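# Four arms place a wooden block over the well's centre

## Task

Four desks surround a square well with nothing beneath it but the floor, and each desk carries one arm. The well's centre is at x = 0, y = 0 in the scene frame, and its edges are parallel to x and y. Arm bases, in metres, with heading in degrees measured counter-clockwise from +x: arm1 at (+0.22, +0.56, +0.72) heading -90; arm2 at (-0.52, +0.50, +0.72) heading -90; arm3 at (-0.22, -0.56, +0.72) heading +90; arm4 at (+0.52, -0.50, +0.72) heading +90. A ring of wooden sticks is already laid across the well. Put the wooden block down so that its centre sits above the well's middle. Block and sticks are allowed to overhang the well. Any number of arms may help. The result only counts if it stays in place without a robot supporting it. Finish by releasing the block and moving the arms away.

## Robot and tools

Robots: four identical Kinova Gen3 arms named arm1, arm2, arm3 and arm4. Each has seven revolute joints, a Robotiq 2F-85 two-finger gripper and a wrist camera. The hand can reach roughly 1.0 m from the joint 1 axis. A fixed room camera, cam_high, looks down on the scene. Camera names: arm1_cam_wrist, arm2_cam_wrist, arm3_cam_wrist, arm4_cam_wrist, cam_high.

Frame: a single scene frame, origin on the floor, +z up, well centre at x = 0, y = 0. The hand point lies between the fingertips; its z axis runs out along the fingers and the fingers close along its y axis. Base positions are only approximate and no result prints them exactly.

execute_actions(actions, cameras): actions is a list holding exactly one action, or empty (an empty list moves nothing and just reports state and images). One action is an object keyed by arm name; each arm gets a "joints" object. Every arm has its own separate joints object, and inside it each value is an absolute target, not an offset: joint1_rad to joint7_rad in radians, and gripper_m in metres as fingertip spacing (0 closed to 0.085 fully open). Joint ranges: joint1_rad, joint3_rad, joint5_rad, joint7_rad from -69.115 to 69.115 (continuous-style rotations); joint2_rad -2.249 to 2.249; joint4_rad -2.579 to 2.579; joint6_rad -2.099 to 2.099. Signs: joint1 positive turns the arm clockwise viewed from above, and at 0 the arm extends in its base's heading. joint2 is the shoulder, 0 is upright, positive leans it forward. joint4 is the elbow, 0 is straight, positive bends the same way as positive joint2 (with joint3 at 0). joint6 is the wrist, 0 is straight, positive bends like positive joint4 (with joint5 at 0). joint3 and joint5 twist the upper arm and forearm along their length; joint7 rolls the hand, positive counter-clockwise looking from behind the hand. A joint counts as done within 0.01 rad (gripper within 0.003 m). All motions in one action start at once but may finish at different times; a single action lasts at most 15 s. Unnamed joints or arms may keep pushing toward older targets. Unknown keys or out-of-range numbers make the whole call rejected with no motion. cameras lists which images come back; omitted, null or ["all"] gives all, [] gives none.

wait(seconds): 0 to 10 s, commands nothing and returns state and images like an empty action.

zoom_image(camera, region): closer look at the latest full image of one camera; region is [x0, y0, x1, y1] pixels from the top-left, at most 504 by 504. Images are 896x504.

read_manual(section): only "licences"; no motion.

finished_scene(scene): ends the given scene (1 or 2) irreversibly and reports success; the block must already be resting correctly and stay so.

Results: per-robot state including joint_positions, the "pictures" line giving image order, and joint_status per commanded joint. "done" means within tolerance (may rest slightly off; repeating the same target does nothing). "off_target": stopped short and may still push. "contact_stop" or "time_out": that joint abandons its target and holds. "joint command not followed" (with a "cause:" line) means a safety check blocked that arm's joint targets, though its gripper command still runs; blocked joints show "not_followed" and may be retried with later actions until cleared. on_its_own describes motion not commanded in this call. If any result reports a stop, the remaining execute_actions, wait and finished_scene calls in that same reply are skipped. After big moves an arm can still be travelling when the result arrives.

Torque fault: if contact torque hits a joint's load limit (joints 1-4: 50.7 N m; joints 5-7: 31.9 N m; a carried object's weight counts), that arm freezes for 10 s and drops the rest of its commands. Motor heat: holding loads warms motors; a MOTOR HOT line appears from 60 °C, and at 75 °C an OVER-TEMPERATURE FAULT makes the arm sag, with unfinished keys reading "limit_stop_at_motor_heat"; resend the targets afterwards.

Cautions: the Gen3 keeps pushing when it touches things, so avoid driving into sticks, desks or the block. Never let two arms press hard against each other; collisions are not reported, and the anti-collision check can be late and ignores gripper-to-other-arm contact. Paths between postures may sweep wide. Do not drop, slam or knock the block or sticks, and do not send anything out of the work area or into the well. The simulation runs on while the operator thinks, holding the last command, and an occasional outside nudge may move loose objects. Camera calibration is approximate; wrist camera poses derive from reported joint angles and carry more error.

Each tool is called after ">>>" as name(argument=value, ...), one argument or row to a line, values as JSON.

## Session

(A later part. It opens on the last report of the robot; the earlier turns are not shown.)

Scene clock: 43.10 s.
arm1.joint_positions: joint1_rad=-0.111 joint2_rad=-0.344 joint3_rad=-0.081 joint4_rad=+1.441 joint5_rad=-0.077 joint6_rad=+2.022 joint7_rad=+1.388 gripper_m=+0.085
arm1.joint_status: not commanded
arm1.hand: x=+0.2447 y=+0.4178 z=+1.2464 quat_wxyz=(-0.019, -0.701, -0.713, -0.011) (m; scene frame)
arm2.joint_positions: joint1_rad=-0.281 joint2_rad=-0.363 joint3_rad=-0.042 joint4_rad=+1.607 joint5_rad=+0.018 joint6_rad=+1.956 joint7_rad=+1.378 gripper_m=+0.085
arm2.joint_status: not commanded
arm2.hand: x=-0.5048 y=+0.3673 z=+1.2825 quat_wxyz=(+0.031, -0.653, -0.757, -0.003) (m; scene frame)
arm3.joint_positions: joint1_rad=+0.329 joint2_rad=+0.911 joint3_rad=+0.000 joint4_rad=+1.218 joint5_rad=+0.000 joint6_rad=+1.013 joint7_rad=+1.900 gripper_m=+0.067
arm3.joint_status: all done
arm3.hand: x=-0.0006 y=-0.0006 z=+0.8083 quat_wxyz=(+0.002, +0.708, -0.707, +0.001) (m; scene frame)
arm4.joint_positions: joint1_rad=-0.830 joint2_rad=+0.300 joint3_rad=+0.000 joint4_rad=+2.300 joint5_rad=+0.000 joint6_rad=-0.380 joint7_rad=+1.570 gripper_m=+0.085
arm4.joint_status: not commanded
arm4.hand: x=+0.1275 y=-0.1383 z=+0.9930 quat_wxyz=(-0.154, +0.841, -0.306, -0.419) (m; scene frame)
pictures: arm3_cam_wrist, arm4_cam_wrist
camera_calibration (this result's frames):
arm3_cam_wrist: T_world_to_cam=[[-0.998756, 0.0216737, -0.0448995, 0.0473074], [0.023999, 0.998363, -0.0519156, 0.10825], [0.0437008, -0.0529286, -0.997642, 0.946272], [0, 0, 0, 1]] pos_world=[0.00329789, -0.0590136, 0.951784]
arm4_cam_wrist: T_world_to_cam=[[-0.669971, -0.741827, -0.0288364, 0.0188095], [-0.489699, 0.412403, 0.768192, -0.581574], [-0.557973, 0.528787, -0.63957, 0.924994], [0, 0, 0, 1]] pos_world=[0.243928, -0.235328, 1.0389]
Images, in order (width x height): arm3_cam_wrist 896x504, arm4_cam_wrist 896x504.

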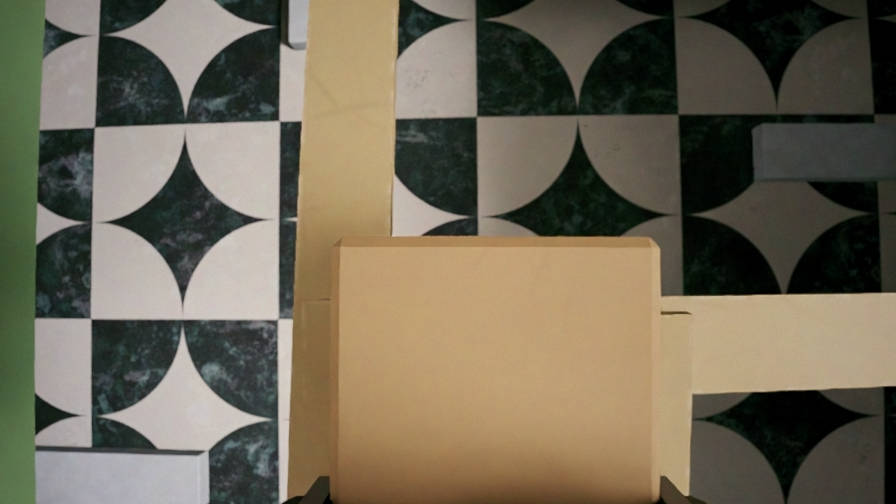

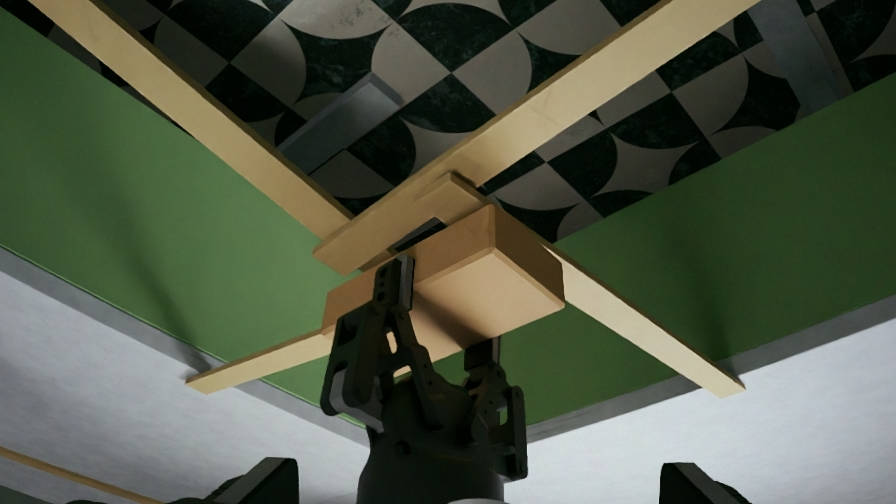

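>>> execute_actions(
  actions=[
    {"arm3":{"joints":{"joint2_rad":0.92,"joint4_rad":1.222,"joint6_rad":0.997}}},
  ],
  cameras=["arm3_cam_wrist","arm4_cam_wrist"],
)

>>> zoom_image(
  camera="arm4_cam_wrist",
  region=[290, 150, 590, 400],
)

Scene clock: 46.20 s.
arm1.joint_positions: joint1_rad=-0.111 joint2_rad=-0.344 joint3_rad=-0.081 joint4_rad=+1.441 joint5_rad=-0.077 joint6_rad=+2.022 joint7_rad=+1.388 gripper_m=+0.085
arm1.joint_status: not commanded
arm1.hand: x=+0.2447 y=+0.4178 z=+1.2464 quat_wxyz=(-0.019, -0.701, -0.713, -0.011) (m; scene frame)
arm2.joint_positions: joint1_rad=-0.281 joint2_rad=-0.363 joint3_rad=-0.042 joint4_rad=+1.607 joint5_rad=+0.018 joint6_rad=+1.956 joint7_rad=+1.378 gripper_m=+0.085
arm2.joint_status: not commanded
arm2.hand: x=-0.5048 y=+0.3673 z=+1.2825 quat_wxyz=(+0.031, -0.653, -0.757, -0.003) (m; scene frame)
arm3.joint_positions: joint1_rad=+0.329 joint2_rad=+0.922 joint3_rad=+0.000 joint4_rad=+1.223 joint5_rad=+0.000 joint6_rad=+0.997 joint7_rad=+1.900 gripper_m=+0.067
arm3.joint_status: all done
arm3.hand: x=-0.0005 y=-0.0005 z=+0.8004 quat_wxyz=(+0.002, +0.708, -0.707, +0.001) (m; scene frame)
arm4.joint_positions: joint1_rad=-0.830 joint2_rad=+0.300 joint3_rad=+0.000 joint4_rad=+2.300 joint5_rad=+0.000 joint6_rad=-0.380 joint7_rad=+1.570 gripper_m=+0.085
arm4.joint_status: not commanded
arm4.hand: x=+0.1275 y=-0.1383 z=+0.9930 quat_wxyz=(-0.154, +0.841, -0.306, -0.419) (m; scene frame)
pictures: arm3_cam_wrist, arm4_cam_wrist
camera_calibration (this result's frames):
arm3_cam_wrist: T_world_to_cam=[[-0.998756, 0.0216744, -0.0449012, 0.0469838], [0.0239996, 0.998363, -0.0519091, 0.10775], [0.0437026, -0.0529221, -0.997642, 0.93838], [0, 0, 0, 1]] pos_world=[0.00332976, -0.0589306, 0.94387]
arm4_cam_wrist: T_world_to_cam=[[-0.669971, -0.741827, -0.0288363, 0.0188095], [-0.489699, 0.412403, 0.768192, -0.581574], [-0.557973, 0.528787, -0.63957, 0.924994], [0, 0, 0, 1]] pos_world=[0.243928, -0.235328, 1.0389]
Images, in order (width x height): arm3_cam_wrist 896x504, arm4_cam_wrist 896x504.

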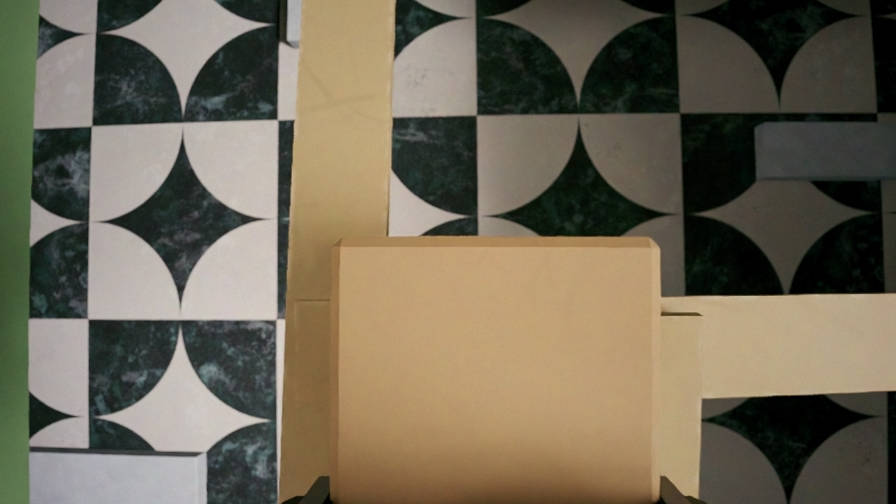

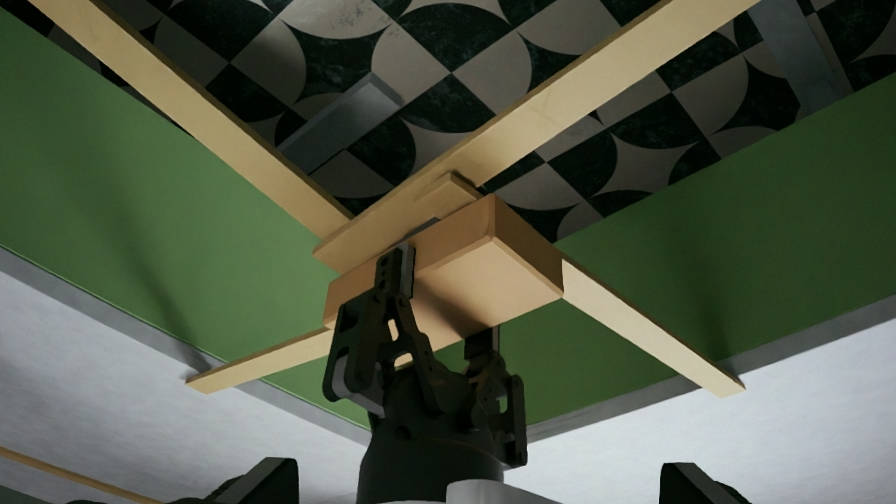

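Region (290, 150, 590, 400) of arm4_cam_wrist's 896x504 image, scaled by 1.680.

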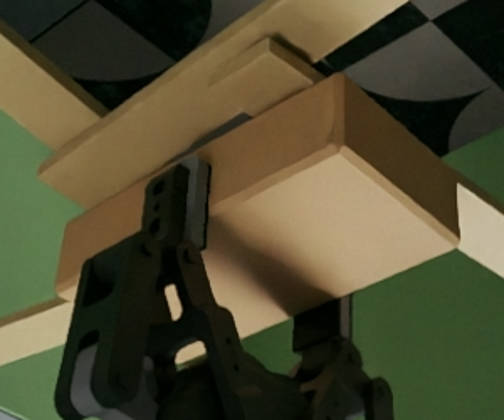

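A gap of a few millimetres remains, so I'm lowering slightly more.

>>> execute_actions(
  actions=[
    {"arm3":{"joints":{"joint2_rad":0.925,"joint4_rad":1.225,"joint6_rad":0.989}}},
  ],
  cameras=["arm4_cam_wrist"],
)

>>> zoom_image(
  camera="arm4_cam_wrist",
  region=[290, 150, 590, 400],
)

Scene clock: 48.30 s.
arm1.joint_positions: joint1_rad=-0.111 joint2_rad=-0.344 joint3_rad=-0.081 joint4_rad=+1.441 joint5_rad=-0.077 joint6_rad=+2.022 joint7_rad=+1.388 gripper_m=+0.085
arm1.joint_status: not commanded
arm1.hand: x=+0.2447 y=+0.4178 z=+1.2464 quat_wxyz=(-0.019, -0.701, -0.713, -0.011) (m; scene frame)
arm2.joint_positions: joint1_rad=-0.281 joint2_rad=-0.363 joint3_rad=-0.042 joint4_rad=+1.607 joint5_rad=+0.018 joint6_rad=+1.956 joint7_rad=+1.378 gripper_m=+0.085
arm2.joint_status: not commanded
arm2.hand: x=-0.5048 y=+0.3673 z=+1.2825 quat_wxyz=(+0.031, -0.653, -0.757, -0.003) (m; scene frame)
arm3.joint_positions: joint1_rad=+0.329 joint2_rad=+0.925 joint3_rad=+0.000 joint4_rad=+1.225 joint5_rad=+0.000 joint6_rad=+0.989 joint7_rad=+1.900 gripper_m=+0.067
arm3.joint_status: all done
arm3.hand: x=-0.0004 y=+0.0000 z=+0.7979 quat_wxyz=(+0.001, +0.708, -0.707, +0.001) (m; scene frame)
arm4.joint_positions: joint1_rad=-0.830 joint2_rad=+0.300 joint3_rad=+0.000 joint4_rad=+2.300 joint5_rad=+0.000 joint6_rad=-0.380 joint7_rad=+1.570 gripper_m=+0.085
arm4.joint_status: not commanded
arm4.hand: x=+0.1275 y=-0.1383 z=+0.9930 quat_wxyz=(-0.154, +0.841, -0.306, -0.419) (m; scene frame)
pictures: arm4_cam_wrist
camera_calibration (this result's frames):
arm4_cam_wrist: T_world_to_cam=[[-0.669971, -0.741827, -0.0288363, 0.0188095], [-0.489699, 0.412403, 0.768192, -0.581574], [-0.557973, 0.528787, -0.63957, 0.924994], [0, 0, 0, 1]] pos_world=[0.243928, -0.235328, 1.0389]
Images, in order (width x height): arm4_cam_wrist 896x504.

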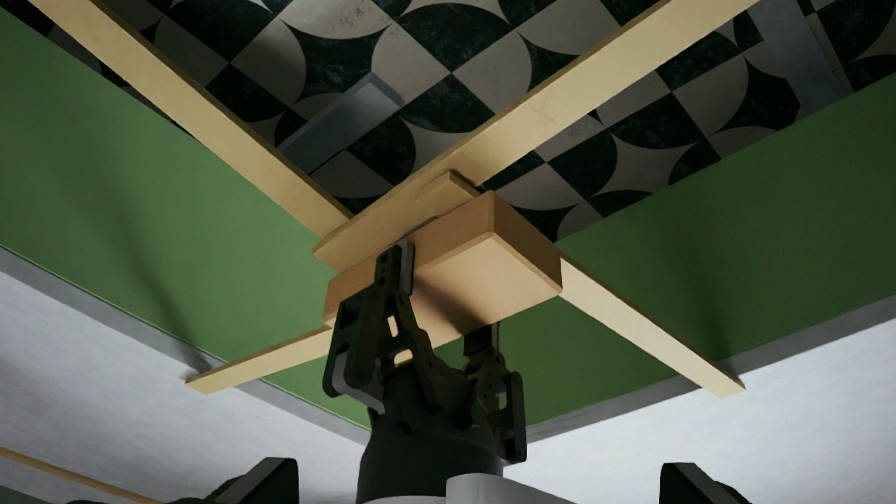

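Region (290, 150, 590, 400) of arm4_cam_wrist's 896x504 image, scaled by 1.680.

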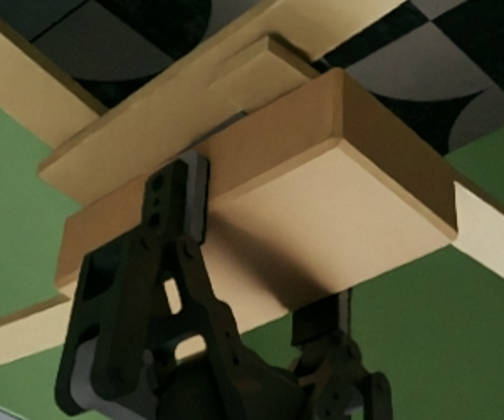

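The joint sag is gone, so the ring now carries the block.

>>> execute_actions(
  actions=[
    {"arm3":{"joints":{"gripper_m":0.085}}},
  ],
  cameras=["arm4_cam_wrist"],
)

>>> execute_actions(
  actions=[
    {"arm3":{"joints":{"joint2_rad":0.3,"joint6_rad":1.6}},"arm4":{"joints":{"joint1_rad":-0.3}}},
  ],
  cameras=["arm3_cam_wrist","cam_high"],
)

Scene clock: 50.93 s.
arm1.joint_positions: joint1_rad=-0.111 joint2_rad=-0.344 joint3_rad=-0.081 joint4_rad=+1.441 joint5_rad=-0.077 joint6_rad=+2.022 joint7_rad=+1.388 gripper_m=+0.085
arm1.joint_status: not commanded
arm1.hand: x=+0.2447 y=+0.4178 z=+1.2464 quat_wxyz=(-0.019, -0.701, -0.713, -0.011) (m; scene frame)
arm2.joint_positions: joint1_rad=-0.281 joint2_rad=-0.363 joint3_rad=-0.042 joint4_rad=+1.607 joint5_rad=+0.018 joint6_rad=+1.956 joint7_rad=+1.378 gripper_m=+0.085
arm2.joint_status: not commanded
arm2.hand: x=-0.5048 y=+0.3673 z=+1.2825 quat_wxyz=(+0.031, -0.653, -0.757, -0.003) (m; scene frame)
arm3.joint_positions: joint1_rad=+0.329 joint2_rad=+0.925 joint3_rad=+0.000 joint4_rad=+1.225 joint5_rad=+0.000 joint6_rad=+0.989 joint7_rad=+1.900 gripper_m=+0.085
arm3.joint_status: all done
arm3.hand: x=-0.0003 y=+0.0002 z=+0.7980 quat_wxyz=(+0.001, +0.708, -0.707, +0.001) (m; scene frame)
arm4.joint_positions: joint1_rad=-0.830 joint2_rad=+0.300 joint3_rad=+0.000 joint4_rad=+2.300 joint5_rad=+0.000 joint6_rad=-0.380 joint7_rad=+1.570 gripper_m=+0.085
arm4.joint_status: not commanded
arm4.hand: x=+0.1275 y=-0.1383 z=+0.9930 quat_wxyz=(-0.154, +0.841, -0.306, -0.419) (m; scene frame)
pictures: arm4_cam_wrist
camera_calibration (this result's frames):
arm4_cam_wrist: T_world_to_cam=[[-0.66997, -0.741828, -0.0288364, 0.0188095], [-0.489699, 0.412403, 0.768192, -0.581574], [-0.557973, 0.528787, -0.63957, 0.924994], [0, 0, 0, 1]] pos_world=[0.243928, -0.235328, 1.0389]
Images, in order (width x height): arm4_cam_wrist 896x504.

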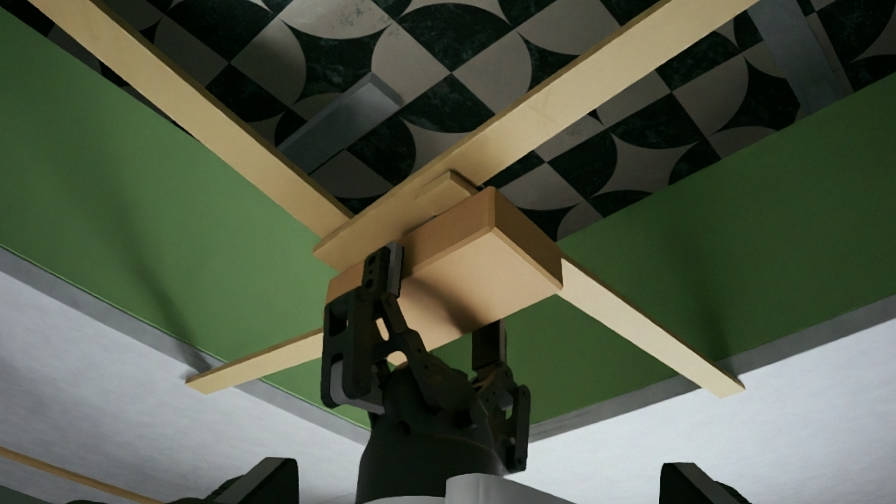

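Scene clock: 52.93 s.
arm1.joint_positions: joint1_rad=-0.111 joint2_rad=-0.344 joint3_rad=-0.081 joint4_rad=+1.441 joint5_rad=-0.077 joint6_rad=+2.022 joint7_rad=+1.388 gripper_m=+0.085
arm1.joint_status: not commanded
arm1.hand: x=+0.2447 y=+0.4178 z=+1.2464 quat_wxyz=(-0.019, -0.701, -0.713, -0.011) (m; scene frame)
arm2.joint_positions: joint1_rad=-0.281 joint2_rad=-0.363 joint3_rad=-0.042 joint4_rad=+1.607 joint5_rad=+0.018 joint6_rad=+1.956 joint7_rad=+1.378 gripper_m=+0.085
arm2.joint_status: not commanded
arm2.hand: x=-0.5048 y=+0.3673 z=+1.2825 quat_wxyz=(+0.031, -0.653, -0.757, -0.003) (m; scene frame)
arm3.joint_positions: joint1_rad=+0.329 joint2_rad=+0.300 joint3_rad=+0.000 joint4_rad=+1.225 joint5_rad=+0.000 joint6_rad=+1.600 joint7_rad=+1.900 gripper_m=+0.085
arm3.joint_status: all done
arm3.hand: x=-0.0503 y=-0.1465 z=+1.1338 quat_wxyz=(-0.006, +0.708, -0.707, -0.003) (m; scene frame)
arm4.joint_positions: joint1_rad=-0.300 joint2_rad=+0.300 joint3_rad=+0.000 joint4_rad=+2.300 joint5_rad=+0.000 joint6_rad=-0.380 joint7_rad=+1.570 gripper_m=+0.085
arm4.joint_status: all done
arm4.hand: x=+0.3649 y=+0.0106 z=+0.9934 quat_wxyz=(-0.258, +0.731, -0.516, -0.366) (m; scene frame)
pictures: arm3_cam_wrist, cam_high
camera_calibration (this result's frames):
arm3_cam_wrist: T_world_to_cam=[[-0.998499, 0.022446, -0.0499516, 0.0212705], [0.0242579, 0.999059, -0.0359671, 0.253992], [0.0490973, -0.0371249, -0.998104, 1.26859], [0, 0, 0, 1]] pos_world=[-0.0472072, -0.207133, 1.27639]
Images, in order (width x height): arm3_cam_wrist 896x504, cam_high 896x504.

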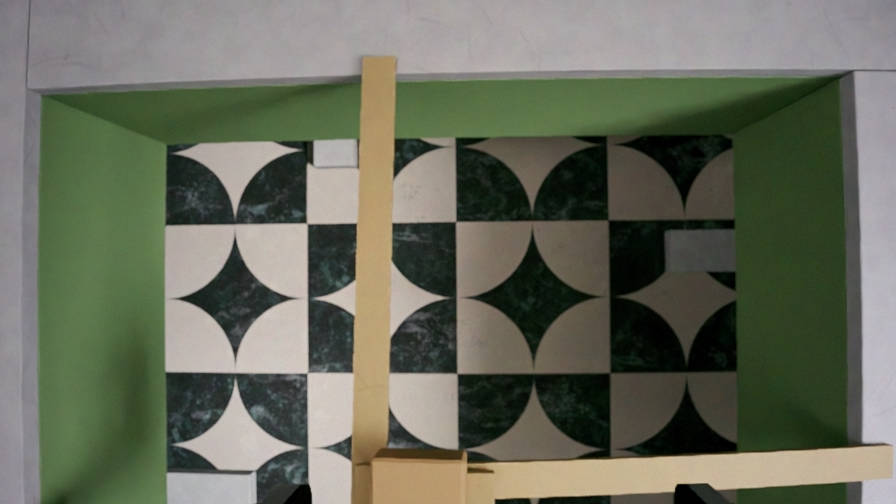

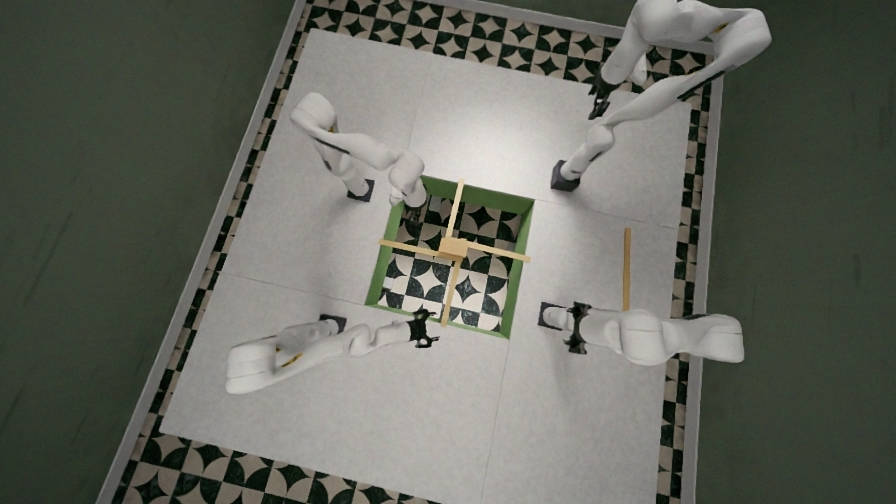

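>>> finished_scene(
  scene=1,
)

The scene is finished: the task was done.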